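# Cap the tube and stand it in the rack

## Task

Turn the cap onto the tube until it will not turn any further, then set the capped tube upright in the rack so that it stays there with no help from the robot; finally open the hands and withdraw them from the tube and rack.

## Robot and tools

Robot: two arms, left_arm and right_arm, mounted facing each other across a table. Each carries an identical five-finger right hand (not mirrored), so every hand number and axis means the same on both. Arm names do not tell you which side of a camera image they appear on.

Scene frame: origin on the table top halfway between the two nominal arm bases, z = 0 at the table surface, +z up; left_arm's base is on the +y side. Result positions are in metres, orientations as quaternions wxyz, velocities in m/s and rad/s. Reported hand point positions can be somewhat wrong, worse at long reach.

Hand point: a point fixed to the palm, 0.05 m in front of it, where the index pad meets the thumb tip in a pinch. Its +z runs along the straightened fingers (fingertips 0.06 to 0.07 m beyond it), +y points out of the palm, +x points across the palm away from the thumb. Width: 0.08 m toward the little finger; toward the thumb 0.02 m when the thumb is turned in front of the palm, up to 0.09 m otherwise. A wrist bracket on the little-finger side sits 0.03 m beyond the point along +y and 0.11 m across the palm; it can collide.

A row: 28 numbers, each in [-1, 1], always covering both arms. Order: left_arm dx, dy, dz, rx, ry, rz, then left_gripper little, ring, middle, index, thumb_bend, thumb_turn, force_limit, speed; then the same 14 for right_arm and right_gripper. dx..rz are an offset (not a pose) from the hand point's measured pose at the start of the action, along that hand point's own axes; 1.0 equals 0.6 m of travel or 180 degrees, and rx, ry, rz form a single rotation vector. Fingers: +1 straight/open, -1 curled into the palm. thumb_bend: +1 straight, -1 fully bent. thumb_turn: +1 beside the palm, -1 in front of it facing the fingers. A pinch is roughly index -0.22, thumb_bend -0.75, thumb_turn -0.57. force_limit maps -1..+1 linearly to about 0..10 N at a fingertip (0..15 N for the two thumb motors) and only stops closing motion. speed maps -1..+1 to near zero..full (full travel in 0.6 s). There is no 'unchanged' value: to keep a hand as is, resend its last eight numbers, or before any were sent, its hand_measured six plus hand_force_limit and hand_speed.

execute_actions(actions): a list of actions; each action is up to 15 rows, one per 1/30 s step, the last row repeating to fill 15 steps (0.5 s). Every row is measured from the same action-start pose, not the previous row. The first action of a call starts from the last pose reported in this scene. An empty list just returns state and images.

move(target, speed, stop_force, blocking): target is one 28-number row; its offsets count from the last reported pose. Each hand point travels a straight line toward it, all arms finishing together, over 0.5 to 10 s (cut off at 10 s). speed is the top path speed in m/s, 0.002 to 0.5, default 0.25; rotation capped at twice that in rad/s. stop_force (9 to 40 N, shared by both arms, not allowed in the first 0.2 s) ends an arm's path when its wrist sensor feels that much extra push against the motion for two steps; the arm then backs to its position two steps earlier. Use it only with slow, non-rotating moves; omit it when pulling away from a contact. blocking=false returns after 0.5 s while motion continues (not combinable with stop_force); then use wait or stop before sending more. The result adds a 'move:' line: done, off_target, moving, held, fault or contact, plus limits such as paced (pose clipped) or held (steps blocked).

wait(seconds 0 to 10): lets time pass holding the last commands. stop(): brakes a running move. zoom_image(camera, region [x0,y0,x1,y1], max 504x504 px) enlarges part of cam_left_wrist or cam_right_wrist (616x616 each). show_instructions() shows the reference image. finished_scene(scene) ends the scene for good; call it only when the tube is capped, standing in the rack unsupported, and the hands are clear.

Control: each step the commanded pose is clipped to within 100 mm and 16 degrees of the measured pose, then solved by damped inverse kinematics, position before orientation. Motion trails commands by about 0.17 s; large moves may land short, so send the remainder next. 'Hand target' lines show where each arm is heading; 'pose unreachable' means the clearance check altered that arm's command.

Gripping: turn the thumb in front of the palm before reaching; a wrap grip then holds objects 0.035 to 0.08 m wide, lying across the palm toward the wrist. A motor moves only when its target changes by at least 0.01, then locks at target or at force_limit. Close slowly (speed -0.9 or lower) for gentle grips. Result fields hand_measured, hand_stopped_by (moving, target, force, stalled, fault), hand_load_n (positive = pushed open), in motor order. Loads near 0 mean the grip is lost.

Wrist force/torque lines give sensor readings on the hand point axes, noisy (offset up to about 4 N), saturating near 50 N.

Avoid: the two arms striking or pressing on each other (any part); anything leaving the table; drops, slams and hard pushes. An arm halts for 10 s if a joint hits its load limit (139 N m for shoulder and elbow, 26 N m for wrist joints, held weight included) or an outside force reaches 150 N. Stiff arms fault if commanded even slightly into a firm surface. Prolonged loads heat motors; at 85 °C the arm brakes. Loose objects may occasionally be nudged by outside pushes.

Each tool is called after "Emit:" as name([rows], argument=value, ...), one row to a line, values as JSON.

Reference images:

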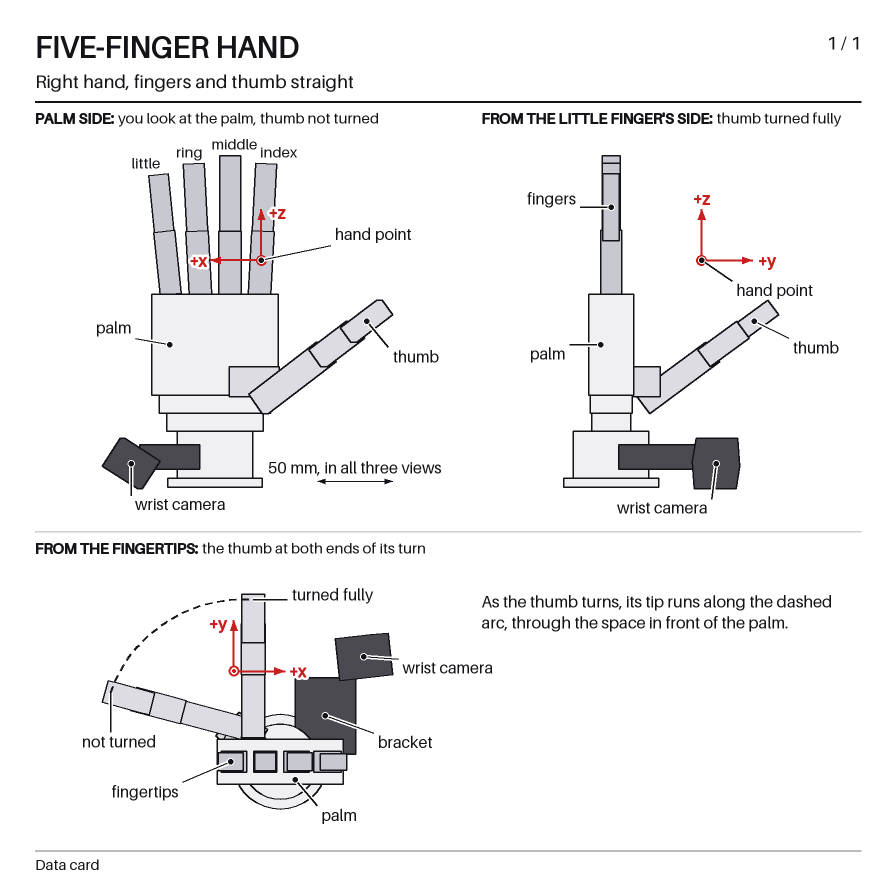

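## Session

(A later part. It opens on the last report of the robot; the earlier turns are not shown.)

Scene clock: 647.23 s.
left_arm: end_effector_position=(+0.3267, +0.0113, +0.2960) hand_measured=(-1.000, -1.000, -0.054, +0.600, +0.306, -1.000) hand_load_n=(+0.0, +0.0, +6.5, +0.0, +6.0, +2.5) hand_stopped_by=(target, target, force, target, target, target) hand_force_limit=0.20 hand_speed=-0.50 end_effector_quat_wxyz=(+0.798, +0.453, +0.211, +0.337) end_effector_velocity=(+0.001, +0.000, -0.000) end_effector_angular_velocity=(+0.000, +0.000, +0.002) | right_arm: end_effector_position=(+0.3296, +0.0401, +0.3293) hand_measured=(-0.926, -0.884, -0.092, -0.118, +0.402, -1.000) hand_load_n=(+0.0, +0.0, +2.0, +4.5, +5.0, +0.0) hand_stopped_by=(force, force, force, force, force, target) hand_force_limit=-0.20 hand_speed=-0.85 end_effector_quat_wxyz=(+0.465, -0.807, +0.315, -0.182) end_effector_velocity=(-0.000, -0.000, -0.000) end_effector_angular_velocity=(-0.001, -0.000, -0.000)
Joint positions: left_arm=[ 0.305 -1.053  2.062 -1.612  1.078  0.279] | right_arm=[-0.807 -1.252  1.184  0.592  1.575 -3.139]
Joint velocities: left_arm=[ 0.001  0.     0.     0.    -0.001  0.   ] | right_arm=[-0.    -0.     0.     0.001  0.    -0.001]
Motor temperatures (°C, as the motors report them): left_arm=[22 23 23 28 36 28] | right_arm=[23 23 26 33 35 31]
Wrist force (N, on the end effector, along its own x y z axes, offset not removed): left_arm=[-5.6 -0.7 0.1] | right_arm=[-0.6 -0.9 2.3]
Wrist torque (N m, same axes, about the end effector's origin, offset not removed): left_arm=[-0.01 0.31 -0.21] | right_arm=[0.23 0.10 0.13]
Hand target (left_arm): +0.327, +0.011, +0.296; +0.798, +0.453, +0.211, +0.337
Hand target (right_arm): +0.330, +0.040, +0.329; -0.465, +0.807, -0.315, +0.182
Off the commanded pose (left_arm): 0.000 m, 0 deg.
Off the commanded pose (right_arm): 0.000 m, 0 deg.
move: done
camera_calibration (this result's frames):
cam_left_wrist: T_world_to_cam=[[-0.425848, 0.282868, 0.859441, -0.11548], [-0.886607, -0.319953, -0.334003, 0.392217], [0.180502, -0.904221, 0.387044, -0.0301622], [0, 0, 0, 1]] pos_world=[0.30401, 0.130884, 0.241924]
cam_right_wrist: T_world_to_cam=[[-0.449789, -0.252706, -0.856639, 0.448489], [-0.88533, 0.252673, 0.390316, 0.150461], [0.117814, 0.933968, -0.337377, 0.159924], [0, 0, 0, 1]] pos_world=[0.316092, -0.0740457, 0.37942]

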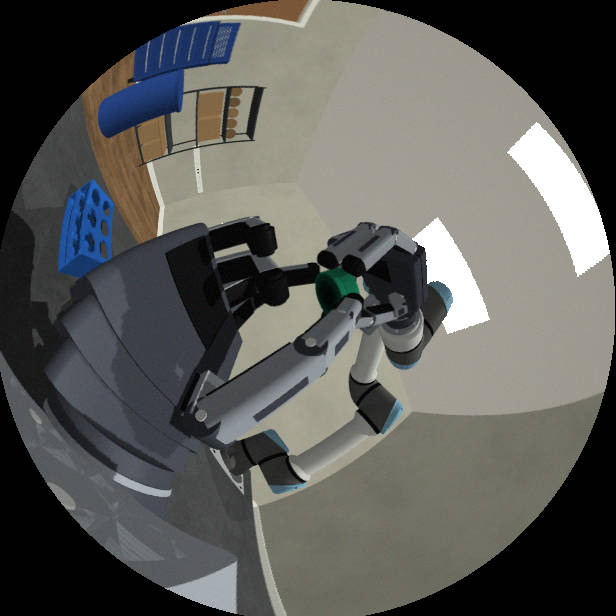

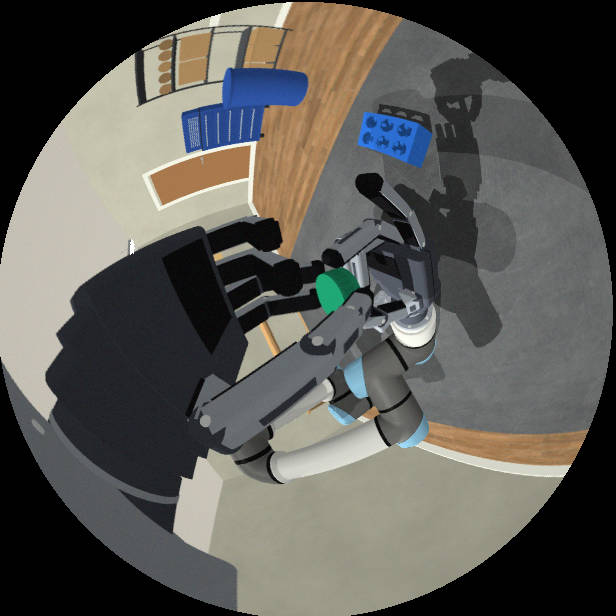

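Release left, right up and back.

Emit:
move(target=[0,0,0,0,0,0,-1,-1,0.3,0.6,0.6,-1,0.2,-0.6,0,0,0,0,0,0,-1,-1,-0.4,-0.4,0.2,-1,-0.2,-0.85])

Emit:
move(target=[0,0,0,0,0,0,-1,-1,0.3,0.6,0.6,-1,0.2,-0.6,0,-0.09,-0.06,0,0,0,-1,-1,-0.42,-0.4,0.2,-1,-0.2,-0.85], speed=0.1)

Emit:
move(target=[0.2,0.1,-0.1,0,0.495,-0.857,0.33,0.33,0.33,0.33,0.5,-1,0.2,0,0.3,0.05,-0.25,0,0,0,-1,-1,-0.42,-0.4,0.2,-1,-0.2,-0.85], speed=0.4)

Scene clock: 659.97 s.
left_arm: end_effector_position=(+0.3267, +0.0113, +0.2960) hand_measured=(-1.000, -1.000, +0.300, +0.600, +0.600, -1.000) hand_load_n=(+0.0, +0.0, +0.0, +0.0, +0.0, +0.0) hand_stopped_by=(target, target, target, target, target, target) hand_force_limit=0.20 hand_speed=-0.60 end_effector_quat_wxyz=(+0.798, +0.453, +0.211, +0.337) end_effector_velocity=(-0.001, -0.000, +0.000) end_effector_angular_velocity=(-0.001, -0.000, -0.001) | right_arm: end_effector_position=(+0.3296, +0.0401, +0.3293) hand_measured=(-0.926, -0.884, -0.092, -0.118, +0.402, -1.000) hand_load_n=(+0.0, +0.0, +1.5, +3.5, +5.5, +0.0) hand_stopped_by=(force, force, force, force, force, target) hand_force_limit=-0.20 hand_speed=-0.85 end_effector_quat_wxyz=(+0.465, -0.807, +0.315, -0.182) end_effector_velocity=(+0.000, -0.000, -0.001) end_effector_angular_velocity=(-0.001, -0.000, -0.000)
Joint positions: left_arm=[ 0.305 -1.053  2.062 -1.612  1.078  0.279] | right_arm=[-0.807 -1.252  1.184  0.592  1.575 -3.139]
Joint velocities: left_arm=[-0.001  0.    -0.    -0.001  0.    -0.   ] | right_arm=[-0.    -0.     0.002 -0.001  0.    -0.001]
Motor temperatures (°C, as the motors report them): left_arm=[22 23 23 28 36 28] | right_arm=[23 23 26 33 35 31]
Wrist force (N, on the end effector, along its own x y z axes, offset not removed): left_arm=[-2.9 -1.6 -0.4] | right_arm=[1.1 -0.3 0.0]
Wrist torque (N m, same axes, about the end effector's origin, offset not removed): left_arm=[-0.08 0.26 -0.31] | right_arm=[-0.18 -0.15 0.22]
Hand target (left_arm): +0.327, +0.011, +0.296; +0.798, +0.453, +0.211, +0.337
Hand target (right_arm): +0.330, +0.040, +0.329; -0.465, +0.807, -0.315, +0.182
Off the commanded pose (left_arm): 0.000 m, 0 deg.
Off the commanded pose (right_arm): 0.000 m, 0 deg.
move: done
camera_calibration (this result's frames):
cam_left_wrist: T_world_to_cam=[[-0.425849, 0.282868, 0.859441, -0.11548], [-0.886607, -0.319953, -0.334003, 0.392217], [0.180502, -0.904221, 0.387044, -0.0301622], [0, 0, 0, 1]] pos_world=[0.30401, 0.130883, 0.241924]
cam_right_wrist: T_world_to_cam=[[-0.449797, -0.252728, -0.856628, 0.448483], [-0.885328, 0.252678, 0.390319, 0.150458], [0.117806, 0.933961, -0.3374, 0.159939], [0, 0, 0, 1]] pos_world=[0.316089, -0.0740498, 0.37942]

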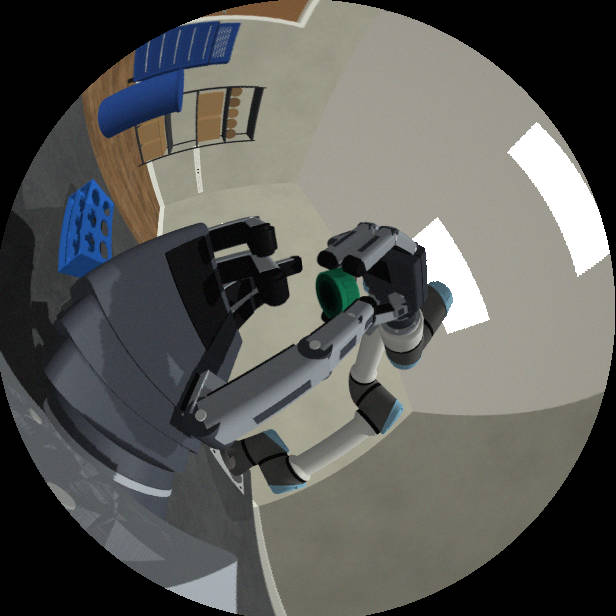

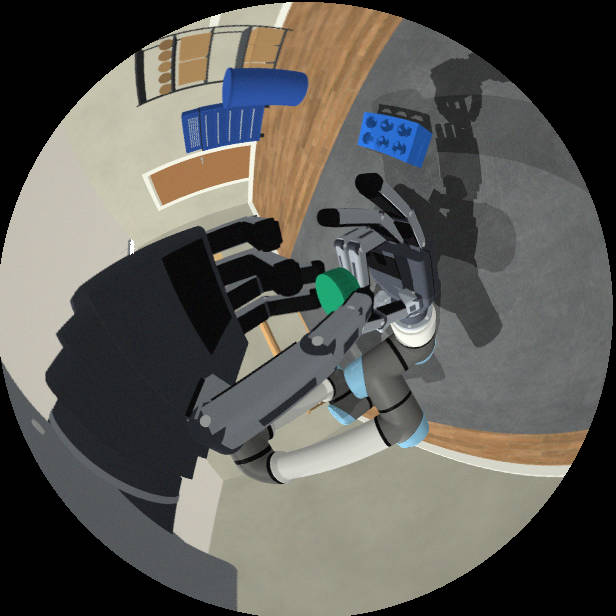

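Scene clock: 661.07 s.
left_arm: end_effector_position=(+0.3267, +0.0113, +0.2960) hand_measured=(-1.000, -1.000, +0.300, +0.600, +0.600, -1.000) hand_load_n=(+0.0, +0.0, +0.0, +0.0, +0.0, +0.0) hand_stopped_by=(target, target, target, target, target, target) hand_force_limit=0.20 hand_speed=-0.60 end_effector_quat_wxyz=(+0.798, +0.453, +0.211, +0.337) end_effector_velocity=(+0.001, +0.001, -0.001) end_effector_angular_velocity=(+0.002, +0.000, +0.001) | right_arm: end_effector_position=(+0.3268, +0.0370, +0.3939) hand_measured=(-0.926, -0.884, -0.108, -0.118, +0.404, -1.000) hand_load_n=(+0.0, +0.0, +5.0, +2.0, +7.5, +1.0) hand_stopped_by=(force, force, force, force, force, target) hand_force_limit=-0.20 hand_speed=-0.85 end_effector_quat_wxyz=(+0.466, -0.807, +0.315, -0.182) end_effector_velocity=(+0.000, -0.000, +0.001) end_effector_angular_velocity=(-0.001, +0.001, -0.001)
Joint positions: left_arm=[ 0.305 -1.053  2.062 -1.612  1.078  0.279] | right_arm=[-0.807 -1.237  0.996  0.765  1.575 -3.139]
Joint velocities: left_arm=[0.001 0.    0.001 0.001 0.    0.   ] | right_arm=[-0.     0.002 -0.008  0.007  0.001  0.   ]
Motor temperatures (°C, as the motors report them): left_arm=[22 23 23 28 36 28] | right_arm=[23 23 26 33 35 31]
Wrist force (N, on the end effector, along its own x y z axes, offset not removed): left_arm=[-1.2 -0.7 1.6] | right_arm=[0.1 -0.5 -1.1]
Wrist torque (N m, same axes, about the end effector's origin, offset not removed): left_arm=[-0.04 0.17 -0.08] | right_arm=[-0.04 0.12 -0.09]
Hand target (left_arm): +0.327, +0.011, +0.296; +0.798, +0.453, +0.211, +0.337
Hand target (right_arm): +0.327, +0.037, +0.394; -0.465, +0.807, -0.315, +0.182
Off the commanded pose (left_arm): 0.000 m, 0 deg.
Off the commanded pose (right_arm): 0.000 m, 0 deg.
move: done
camera_calibration (this result's frames):
cam_left_wrist: T_world_to_cam=[[-0.425849, 0.282868, 0.859441, -0.11548], [-0.886607, -0.319953, -0.334003, 0.392217], [0.180502, -0.904221, 0.387045, -0.0301622], [0, 0, 0, 1]] pos_world=[0.30401, 0.130883, 0.241924]
cam_right_wrist: T_world_to_cam=[[-0.44981, -0.252591, -0.856661, 0.501822], [-0.885316, 0.252657, 0.390359, 0.123543], [0.11784, 0.934003, -0.337271, 0.184859], [0, 0, 0, 1]] pos_world=[0.313315, -0.0771173, 0.444013]

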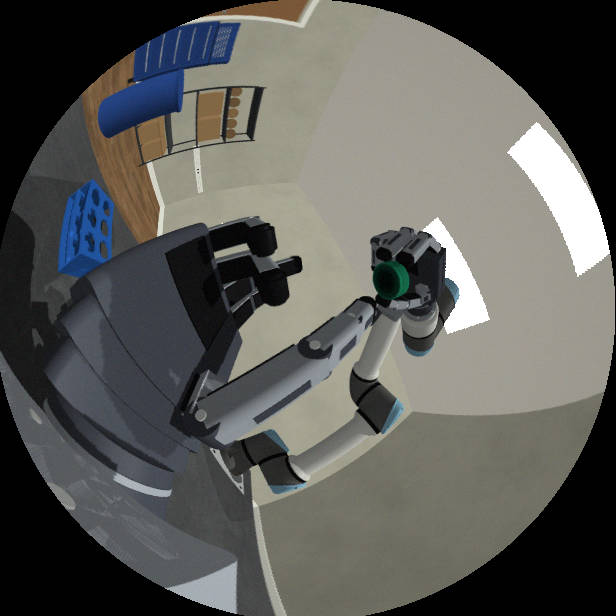

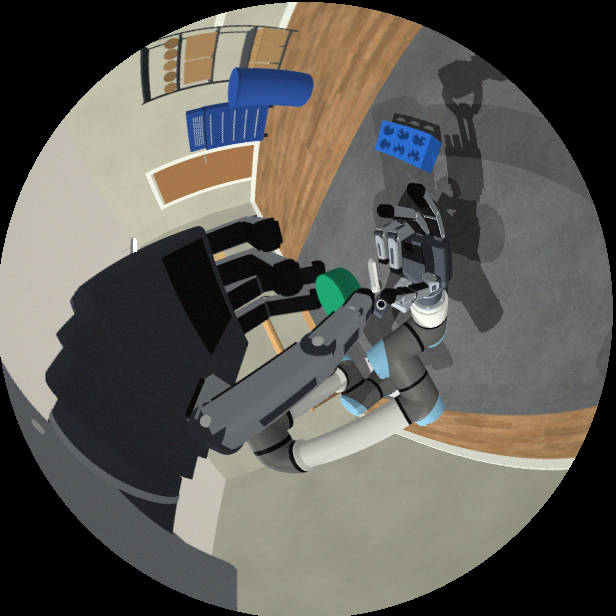

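Scene clock: 665.60 s.
left_arm: end_effector_position=(+0.3493, +0.1550, +0.3144) hand_measured=(+0.330, +0.330, +0.330, +0.330, +0.500, -1.000) hand_load_n=(+0.0, +0.0, +0.0, +0.0, +0.0, +0.0) hand_stopped_by=(target, target, target, target, target, target) hand_force_limit=0.20 hand_speed=0.00 end_effector_quat_wxyz=(-0.200, +0.344, -0.795, +0.459) end_effector_velocity=(+0.000, -0.000, -0.001) end_effector_angular_velocity=(-0.001, +0.010, -0.003) | right_arm: end_effector_position=(+0.3601, -0.1914, +0.4428) hand_measured=(-0.926, -0.884, -0.108, -0.118, +0.404, -1.000) hand_load_n=(+0.0, +0.0, +5.0, +2.0, +7.5, +1.0) hand_stopped_by=(force, force, force, force, force, target) hand_force_limit=-0.20 hand_speed=-0.85 end_effector_quat_wxyz=(+0.466, -0.806, +0.315, -0.182) end_effector_velocity=(+0.001, -0.000, +0.000) end_effector_angular_velocity=(-0.000, -0.002, -0.001)
Joint positions: left_arm=[ 0.332 -1.477  1.506  0.562  1.114 -3.427] | right_arm=[-1.365 -1.617  1.319  0.895  1.098 -3.441]
Joint velocities: left_arm=[ 0.006  0.003 -0.004  0.004  0.013 -0.003] | right_arm=[-0.001 -0.    -0.    -0.001  0.    -0.001]
Motor temperatures (°C, as the motors report them): left_arm=[22 23 23 28 36 28] | right_arm=[23 23 26 33 35 31]
Wrist force (N, on the end effector, along its own x y z axes, offset not removed): left_arm=[0.1 2.9 -0.3] | right_arm=[-4.9 -0.5 -0.2]
Wrist torque (N m, same axes, about the end effector's origin, offset not removed): left_arm=[0.63 -0.04 0.03] | right_arm=[-0.21 0.71 -0.12]
Hand target (left_arm): +0.349, +0.155, +0.314; +0.199, -0.344, +0.795, -0.458
Hand target (right_arm): +0.360, -0.191, +0.443; -0.466, +0.806, -0.315, +0.182
Off the commanded pose (left_arm): 0.000 m, 0 deg.
Off the commanded pose (right_arm): 0.001 m, 0 deg.
move: done; limits=paced
camera_calibration (this result's frames):
cam_left_wrist: T_world_to_cam=[[-0.290137, 0.427205, -0.856339, 0.307337], [0.253785, 0.897138, 0.361574, -0.341268], [0.922721, -0.112421, -0.368711, -0.0558175], [0, 0, 0, 1]] pos_world=[0.227283, 0.168594, 0.365998]
cam_right_wrist: T_world_to_cam=[[-0.44956, -0.25229, -0.856881, 0.501069], [-0.885421, 0.252589, 0.390165, 0.191794], [0.118004, 0.934103, -0.336937, 0.410539], [0, 0, 0, 1]] pos_world=[0.346635, -0.305516, 0.492851]

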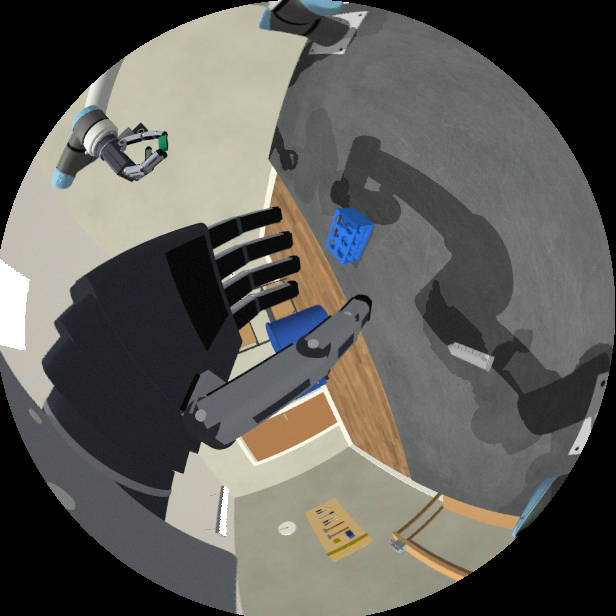

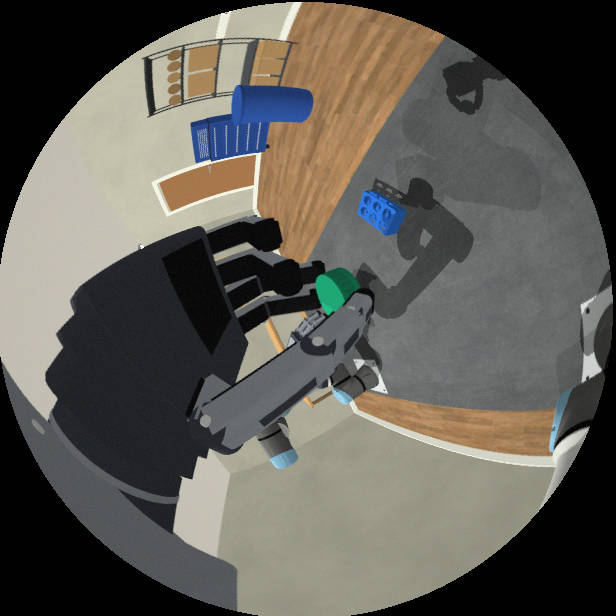

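Emit:
move(target=[-0.303,0.405,-0.055,0,-0.491,-0.283,0.33,0.33,0.33,0.33,0.5,-1,0.2,0,0,0,0,0,0,0,-1,-1,-0.42,-0.4,0.2,-1,-0.2,-0.85], speed=0.3)

Scene clock: 684.67 s.
left_arm: end_effector_position=(+0.3646, +0.3907, +0.1209) hand_measured=(+0.330, +0.330, +0.330, +0.330, +0.500, -1.000) hand_load_n=(+0.0, +0.0, +0.0, +0.0, +0.0, +0.0) hand_stopped_by=(target, target, target, target, target, target) hand_force_limit=0.20 hand_speed=0.00 end_effector_quat_wxyz=(-0.483, +0.833, -0.232, +0.135) end_effector_velocity=(-0.001, +0.000, -0.001) end_effector_angular_velocity=(+0.002, +0.001, +0.009) | right_arm: end_effector_position=(+0.3601, -0.1914, +0.4428) hand_measured=(-0.926, -0.884, -0.108, -0.118, +0.404, -1.000) hand_load_n=(+0.0, +0.0, +5.0, +2.0, +7.5, +1.0) hand_stopped_by=(force, force, force, force, force, target) hand_force_limit=-0.20 hand_speed=-0.85 end_effector_quat_wxyz=(+0.466, -0.806, +0.315, -0.182) end_effector_velocity=(-0.000, +0.000, +0.000) end_effector_angular_velocity=(+0.001, +0.000, -0.000)
Joint positions: left_arm=[ 0.516 -0.898  1.64   1.575  0.744 -5.613] | right_arm=[-1.365 -1.618  1.319  0.895  1.098 -3.441]
Joint velocities: left_arm=[ 0.002  0.004 -0.001  0.005  0.005 -0.008] | right_arm=[ 0.    -0.     0.    -0.001 -0.     0.001]
Motor temperatures (°C, as the motors report them): left_arm=[22 23 23 28 36 28] | right_arm=[23 23 26 33 35 31]
Wrist force (N, on the end effector, along its own x y z axes, offset not removed): left_arm=[-2.8 0.6 0.5] | right_arm=[-0.1 -1.4 1.7]
Wrist torque (N m, same axes, about the end effector's origin, offset not removed): left_arm=[0.26 0.21 -0.38] | right_arm=[-0.43 0.01 0.11]
Hand target (left_arm): +0.365, +0.391, +0.121; -0.483, +0.834, -0.232, +0.135
Hand target (right_arm): +0.360, -0.191, +0.443; -0.466, +0.806, -0.315, +0.182
Off the commanded pose (left_arm): 0.001 m, 0 deg.
Off the commanded pose (right_arm): 0.000 m, 0 deg.
move: done
camera_calibration (this result's frames):
cam_left_wrist: T_world_to_cam=[[-0.354205, -0.371157, -0.85836, 0.380909], [-0.931796, 0.0622029, 0.357612, 0.272282], [-0.0793379, 0.926484, -0.367876, -0.155443], [0, 0, 0, 1]] pos_world=[0.376299, 0.268456, 0.172402]
cam_right_wrist: T_world_to_cam=[[-0.449573, -0.252293, -0.856873, 0.501068], [-0.885415, 0.252592, 0.390176, 0.191768], [0.118, 0.934101, -0.336943, 0.410554], [0, 0, 0, 1]] pos_world=[0.346615, -0.305522, 0.492861]

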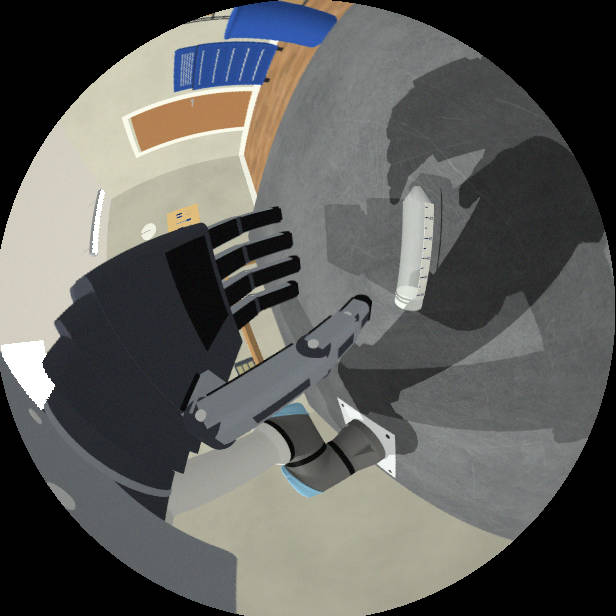

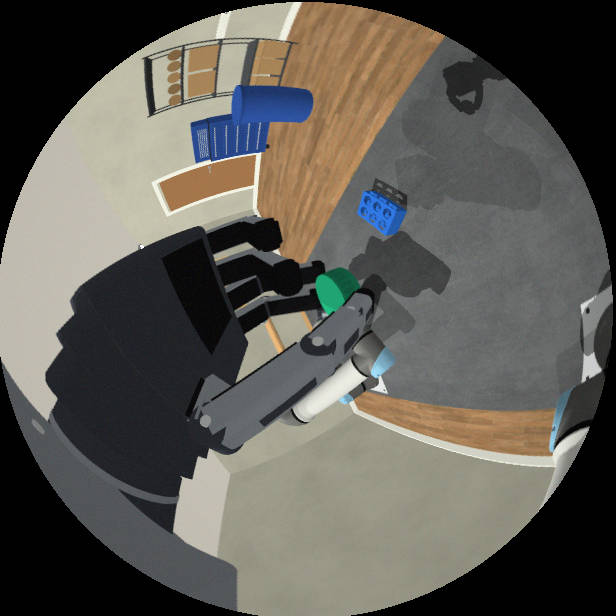

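Emit:
move(target=[0.018,0.08,0.01,0,0,0,0.33,0.33,0.33,0.33,0.5,-1,0.2,0,0,0,0,0,0,0,-1,-1,-0.42,-0.4,0.2,-1,-0.2,-0.85], speed=0.15)

Emit:
move(target=[0,0.0735,0.042,0,0,0,0.33,0.33,0.33,0.33,0.5,-1,0.2,0,0,0,0,0,0,0,-1,-1,-0.42,-0.4,0.2,-1,-0.2,-0.85], speed=0.06)

Emit:
move(target=[0,0,0,0,0,0,0,0,-0.5,-0.5,0.1,-1,0.4,-0.75,0,0,0,0,0,0,-1,-1,-0.42,-0.4,0.2,-1,-0.2,-0.85])

Scene clock: 703.10 s.
left_arm: end_effector_position=(+0.3642, +0.3693, +0.0764) hand_measured=(+0.330, +0.330, +0.330, +0.330, +0.500, -1.000) hand_load_n=(+0.0, +0.0, +0.0, +0.0, +0.0, +0.0) hand_stopped_by=(target, target, target, target, target, target) hand_force_limit=0.20 hand_speed=0.00 end_effector_quat_wxyz=(-0.483, +0.833, -0.232, +0.135) end_effector_velocity=(-0.000, -0.001, -0.001) end_effector_angular_velocity=(+0.002, +0.001, -0.001) | right_arm: end_effector_position=(+0.3601, -0.1914, +0.4428) hand_measured=(-0.926, -0.884, -0.108, -0.118, +0.404, -1.000) hand_load_n=(+0.0, +0.0, +5.0, +2.0, +7.5, +1.0) hand_stopped_by=(force, force, force, force, force, target) hand_force_limit=-0.20 hand_speed=-0.85 end_effector_quat_wxyz=(+0.466, -0.806, +0.315, -0.182) end_effector_velocity=(+0.000, +0.000, +0.000) end_effector_angular_velocity=(+0.001, -0.001, +0.001)
Joint positions: left_arm=[ 0.495 -0.797  1.601  1.529  0.757 -5.634] | right_arm=[-1.365 -1.617  1.319  0.895  1.098 -3.441]
Joint velocities: left_arm=[-0.001  0.004 -0.002 -0.     0.    -0.   ] | right_arm=[-0.    -0.    -0.    -0.001 -0.001 -0.   ]
Motor temperatures (°C, as the motors report them): left_arm=[22 23 23 28 36 28] | right_arm=[23 23 26 33 35 31]
Wrist force (N, on the end effector, along its own x y z axes, offset not removed): left_arm=[-0.3 1.4 -3.5] | right_arm=[1.4 0.7 -0.4]
Wrist torque (N m, same axes, about the end effector's origin, offset not removed): left_arm=[0.63 -0.08 -0.05] | right_arm=[0.21 -0.28 0.08]
Hand target (left_arm): +0.364, +0.369, +0.076; -0.483, +0.833, -0.232, +0.135
Hand target (right_arm): +0.360, -0.191, +0.443; -0.466, +0.806, -0.315, +0.182
Off the commanded pose (left_arm): 0.000 m, 0 deg.
Off the commanded pose (right_arm): 0.000 m, 0 deg.
move: done
camera_calibration (this result's frames):
cam_left_wrist: T_world_to_cam=[[-0.354201, -0.371186, -0.858349, 0.334604], [-0.931798, 0.0622125, 0.357607, 0.28912], [-0.0793386, 0.926472, -0.367906, -0.151986], [0, 0, 0, 1]] pos_world=[0.37586, 0.247024, 0.127899]
cam_right_wrist: T_world_to_cam=[[-0.44956, -0.25229, -0.856881, 0.50107], [-0.885421, 0.252589, 0.390164, 0.191794], [0.118004, 0.934103, -0.336937, 0.410539], [0, 0, 0, 1]] pos_world=[0.346635, -0.305516, 0.492852]

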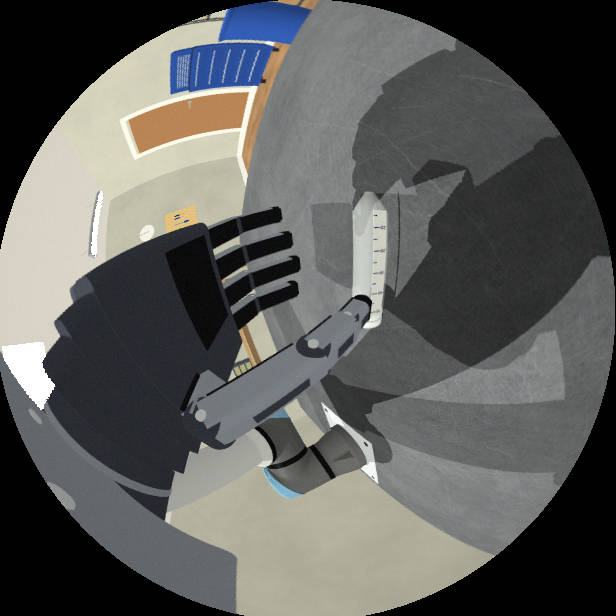

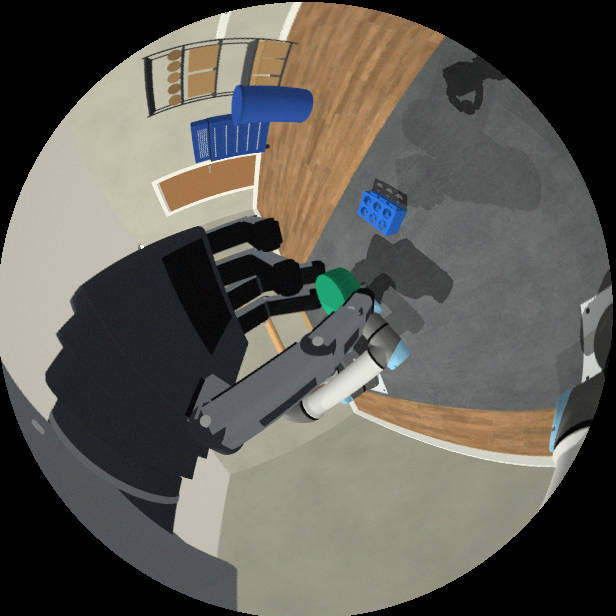

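Scene clock: 704.37 s.
left_arm: end_effector_position=(+0.3641, +0.3693, +0.0257) hand_measured=(+0.330, +0.330, +0.330, +0.330, +0.500, -1.000) hand_load_n=(+0.0, +0.0, +0.0, +0.0, +0.0, +0.0) hand_stopped_by=(target, target, target, target, target, target) hand_force_limit=0.20 hand_speed=0.00 end_effector_quat_wxyz=(-0.483, +0.833, -0.232, +0.135) end_effector_velocity=(-0.000, -0.000, -0.001) end_effector_angular_velocity=(-0.000, +0.000, +0.000) | right_arm: end_effector_position=(+0.3601, -0.1914, +0.4428) hand_measured=(-0.926, -0.884, -0.108, -0.118, +0.404, -1.000) hand_load_n=(+0.0, +0.0, +5.0, +2.0, +7.5, +1.0) hand_stopped_by=(force, force, force, force, force, target) hand_force_limit=-0.20 hand_speed=-0.85 end_effector_quat_wxyz=(+0.466, -0.806, +0.315, -0.182) end_effector_velocity=(-0.000, +0.000, +0.000) end_effector_angular_velocity=(+0.001, -0.001, +0.000)
Joint positions: left_arm=[ 0.495 -0.708  1.6    1.441  0.757 -5.634] | right_arm=[-1.365 -1.617  1.319  0.895  1.098 -3.441]
Joint velocities: left_arm=[-0.     0.003 -0.001 -0.002  0.001 -0.   ] | right_arm=[ 0. -0. -0. -0. -0.  0.]
Motor temperatures (°C, as the motors report them): left_arm=[22 23 23 28 36 28] | right_arm=[23 23 26 33 35 31]
Wrist force (N, on the end effector, along its own x y z axes, offset not removed): left_arm=[-4.4 2.1 -3.7] | right_arm=[-3.4 -3.2 1.9]
Wrist torque (N m, same axes, about the end effector's origin, offset not removed): left_arm=[0.77 0.75 -0.29] | right_arm=[-0.48 0.48 -0.12]
Hand target (left_arm): +0.364, +0.369, +0.026; -0.483, +0.833, -0.232, +0.135
Hand target (right_arm): +0.360, -0.191, +0.443; -0.466, +0.806, -0.315, +0.182
Off the commanded pose (left_arm): 0.000 m, 0 deg.
Off the commanded pose (right_arm): 0.000 m, 0 deg.
move: done
camera_calibration (this result's frames):
cam_left_wrist: T_world_to_cam=[[-0.354155, -0.371248, -0.858341, 0.291092], [-0.931815, 0.0622113, 0.357563, 0.30719], [-0.0793457, 0.926447, -0.367967, -0.170592], [0, 0, 0, 1]] pos_world=[0.375799, 0.247001, 0.0772441]
cam_right_wrist: T_world_to_cam=[[-0.44956, -0.25229, -0.856881, 0.50107], [-0.885421, 0.252589, 0.390164, 0.191795], [0.118004, 0.934103, -0.336937, 0.410539], [0, 0, 0, 1]] pos_world=[0.346635, -0.305516, 0.492852]

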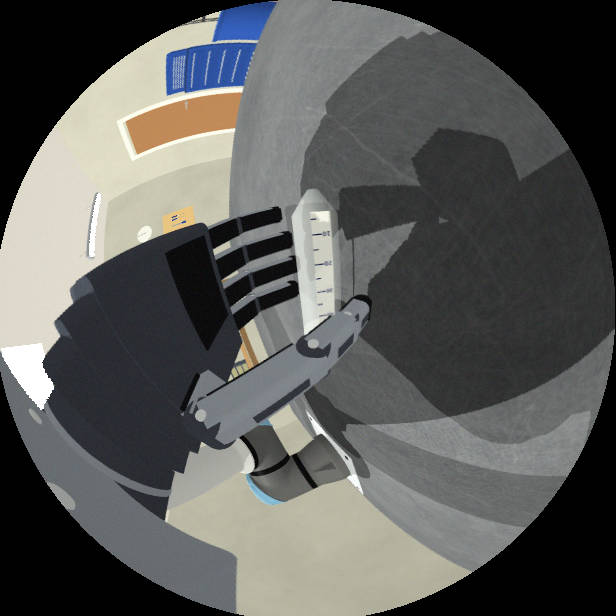

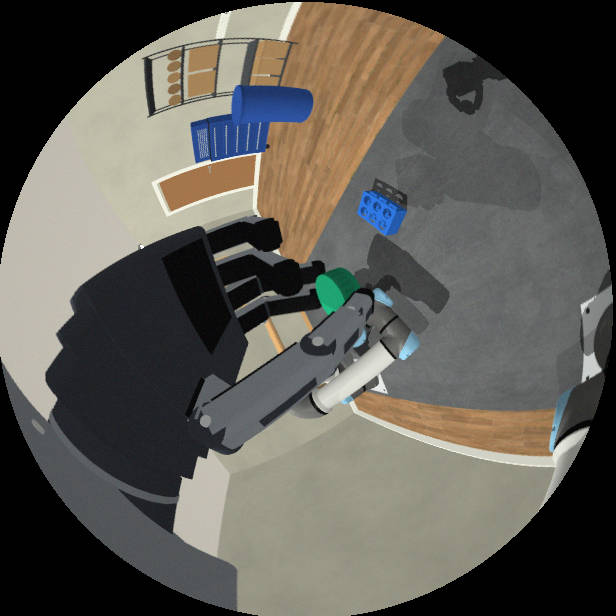

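Scene clock: 705.77 s.
left_arm: end_effector_position=(+0.3641, +0.3693, +0.0257) hand_measured=(+0.000, +0.000, -0.096, -0.138, +0.234, -1.000) hand_load_n=(+0.0, +0.0, +4.5, +8.5, +13.5, -1.5) hand_stopped_by=(target, target, force, force, force, target) hand_force_limit=0.40 hand_speed=-0.75 end_effector_quat_wxyz=(-0.483, +0.833, -0.232, +0.135) end_effector_velocity=(-0.000, -0.000, -0.000) end_effector_angular_velocity=(-0.001, -0.000, -0.001) | right_arm: end_effector_position=(+0.3601, -0.1914, +0.4428) hand_measured=(-0.926, -0.884, -0.108, -0.118, +0.404, -1.000) hand_load_n=(+0.0, +0.0, +5.0, +2.0, +7.5, +1.0) hand_stopped_by=(force, force, force, force, force, target) hand_force_limit=-0.20 hand_speed=-0.85 end_effector_quat_wxyz=(+0.466, -0.806, +0.315, -0.182) end_effector_velocity=(+0.000, -0.000, -0.000) end_effector_angular_velocity=(-0.000, +0.001, -0.002)
Joint positions: left_arm=[ 0.495 -0.708  1.6    1.441  0.757 -5.634] | right_arm=[-1.365 -1.617  1.319  0.895  1.098 -3.441]
Joint velocities: left_arm=[-0.001 -0.     0.    -0.001 -0.     0.   ] | right_arm=[ 0.    -0.    -0.     0.     0.002  0.001]
Motor temperatures (°C, as the motors report them): left_arm=[22 23 23 28 36 28] | right_arm=[23 23 26 33 35 31]
Wrist force (N, on the end effector, along its own x y z axes, offset not removed): left_arm=[-2.7 -0.7 2.0] | right_arm=[-0.9 0.6 2.1]
Wrist torque (N m, same axes, about the end effector's origin, offset not removed): left_arm=[-0.01 0.18 -0.23] | right_arm=[0.02 0.18 0.01]
Hand target (left_arm): +0.364, +0.369, +0.026; -0.483, +0.833, -0.232, +0.135
Hand target (right_arm): +0.360, -0.191, +0.443; -0.466, +0.806, -0.315, +0.182
Off the commanded pose (left_arm): 0.000 m, 0 deg.
Off the commanded pose (right_arm): 0.000 m, 0 deg.
move: done
camera_calibration (this result's frames):
cam_left_wrist: T_world_to_cam=[[-0.35416, -0.371236, -0.858344, 0.291083], [-0.931812, 0.0622066, 0.35757, 0.307194], [-0.079348, 0.926452, -0.367953, -0.170593], [0, 0, 0, 1]] pos_world=[0.375801, 0.246997, 0.077236]
cam_right_wrist: T_world_to_cam=[[-0.44956, -0.25229, -0.856881, 0.50107], [-0.885421, 0.252589, 0.390164, 0.191794], [0.118004, 0.934103, -0.336937, 0.410539], [0, 0, 0, 1]] pos_world=[0.346635, -0.305516, 0.492852]

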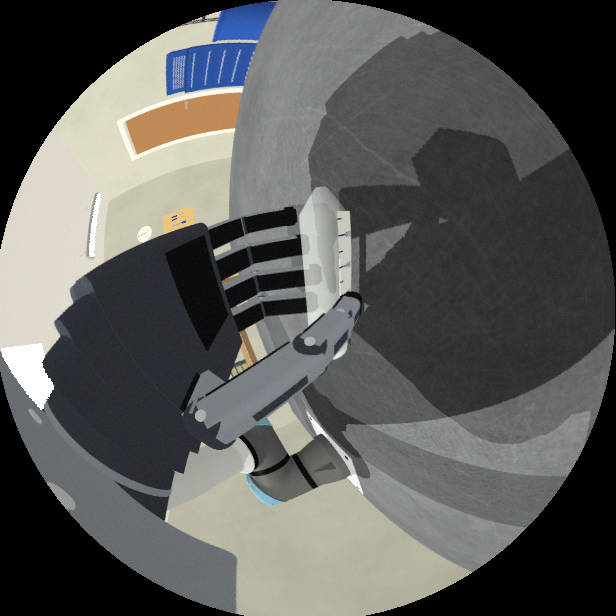

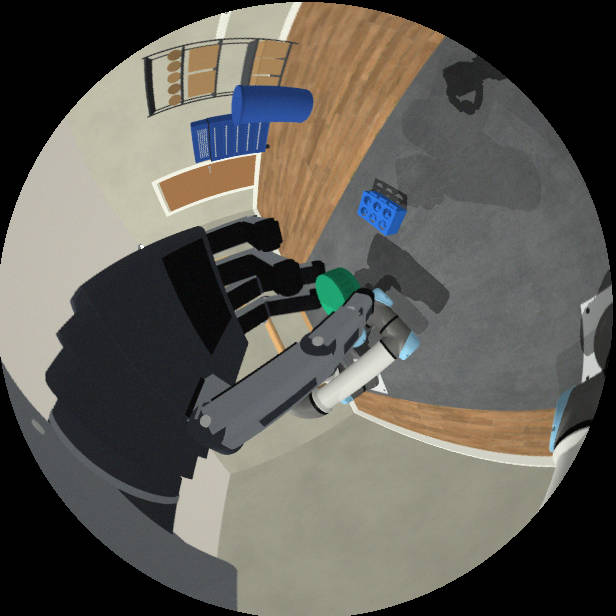

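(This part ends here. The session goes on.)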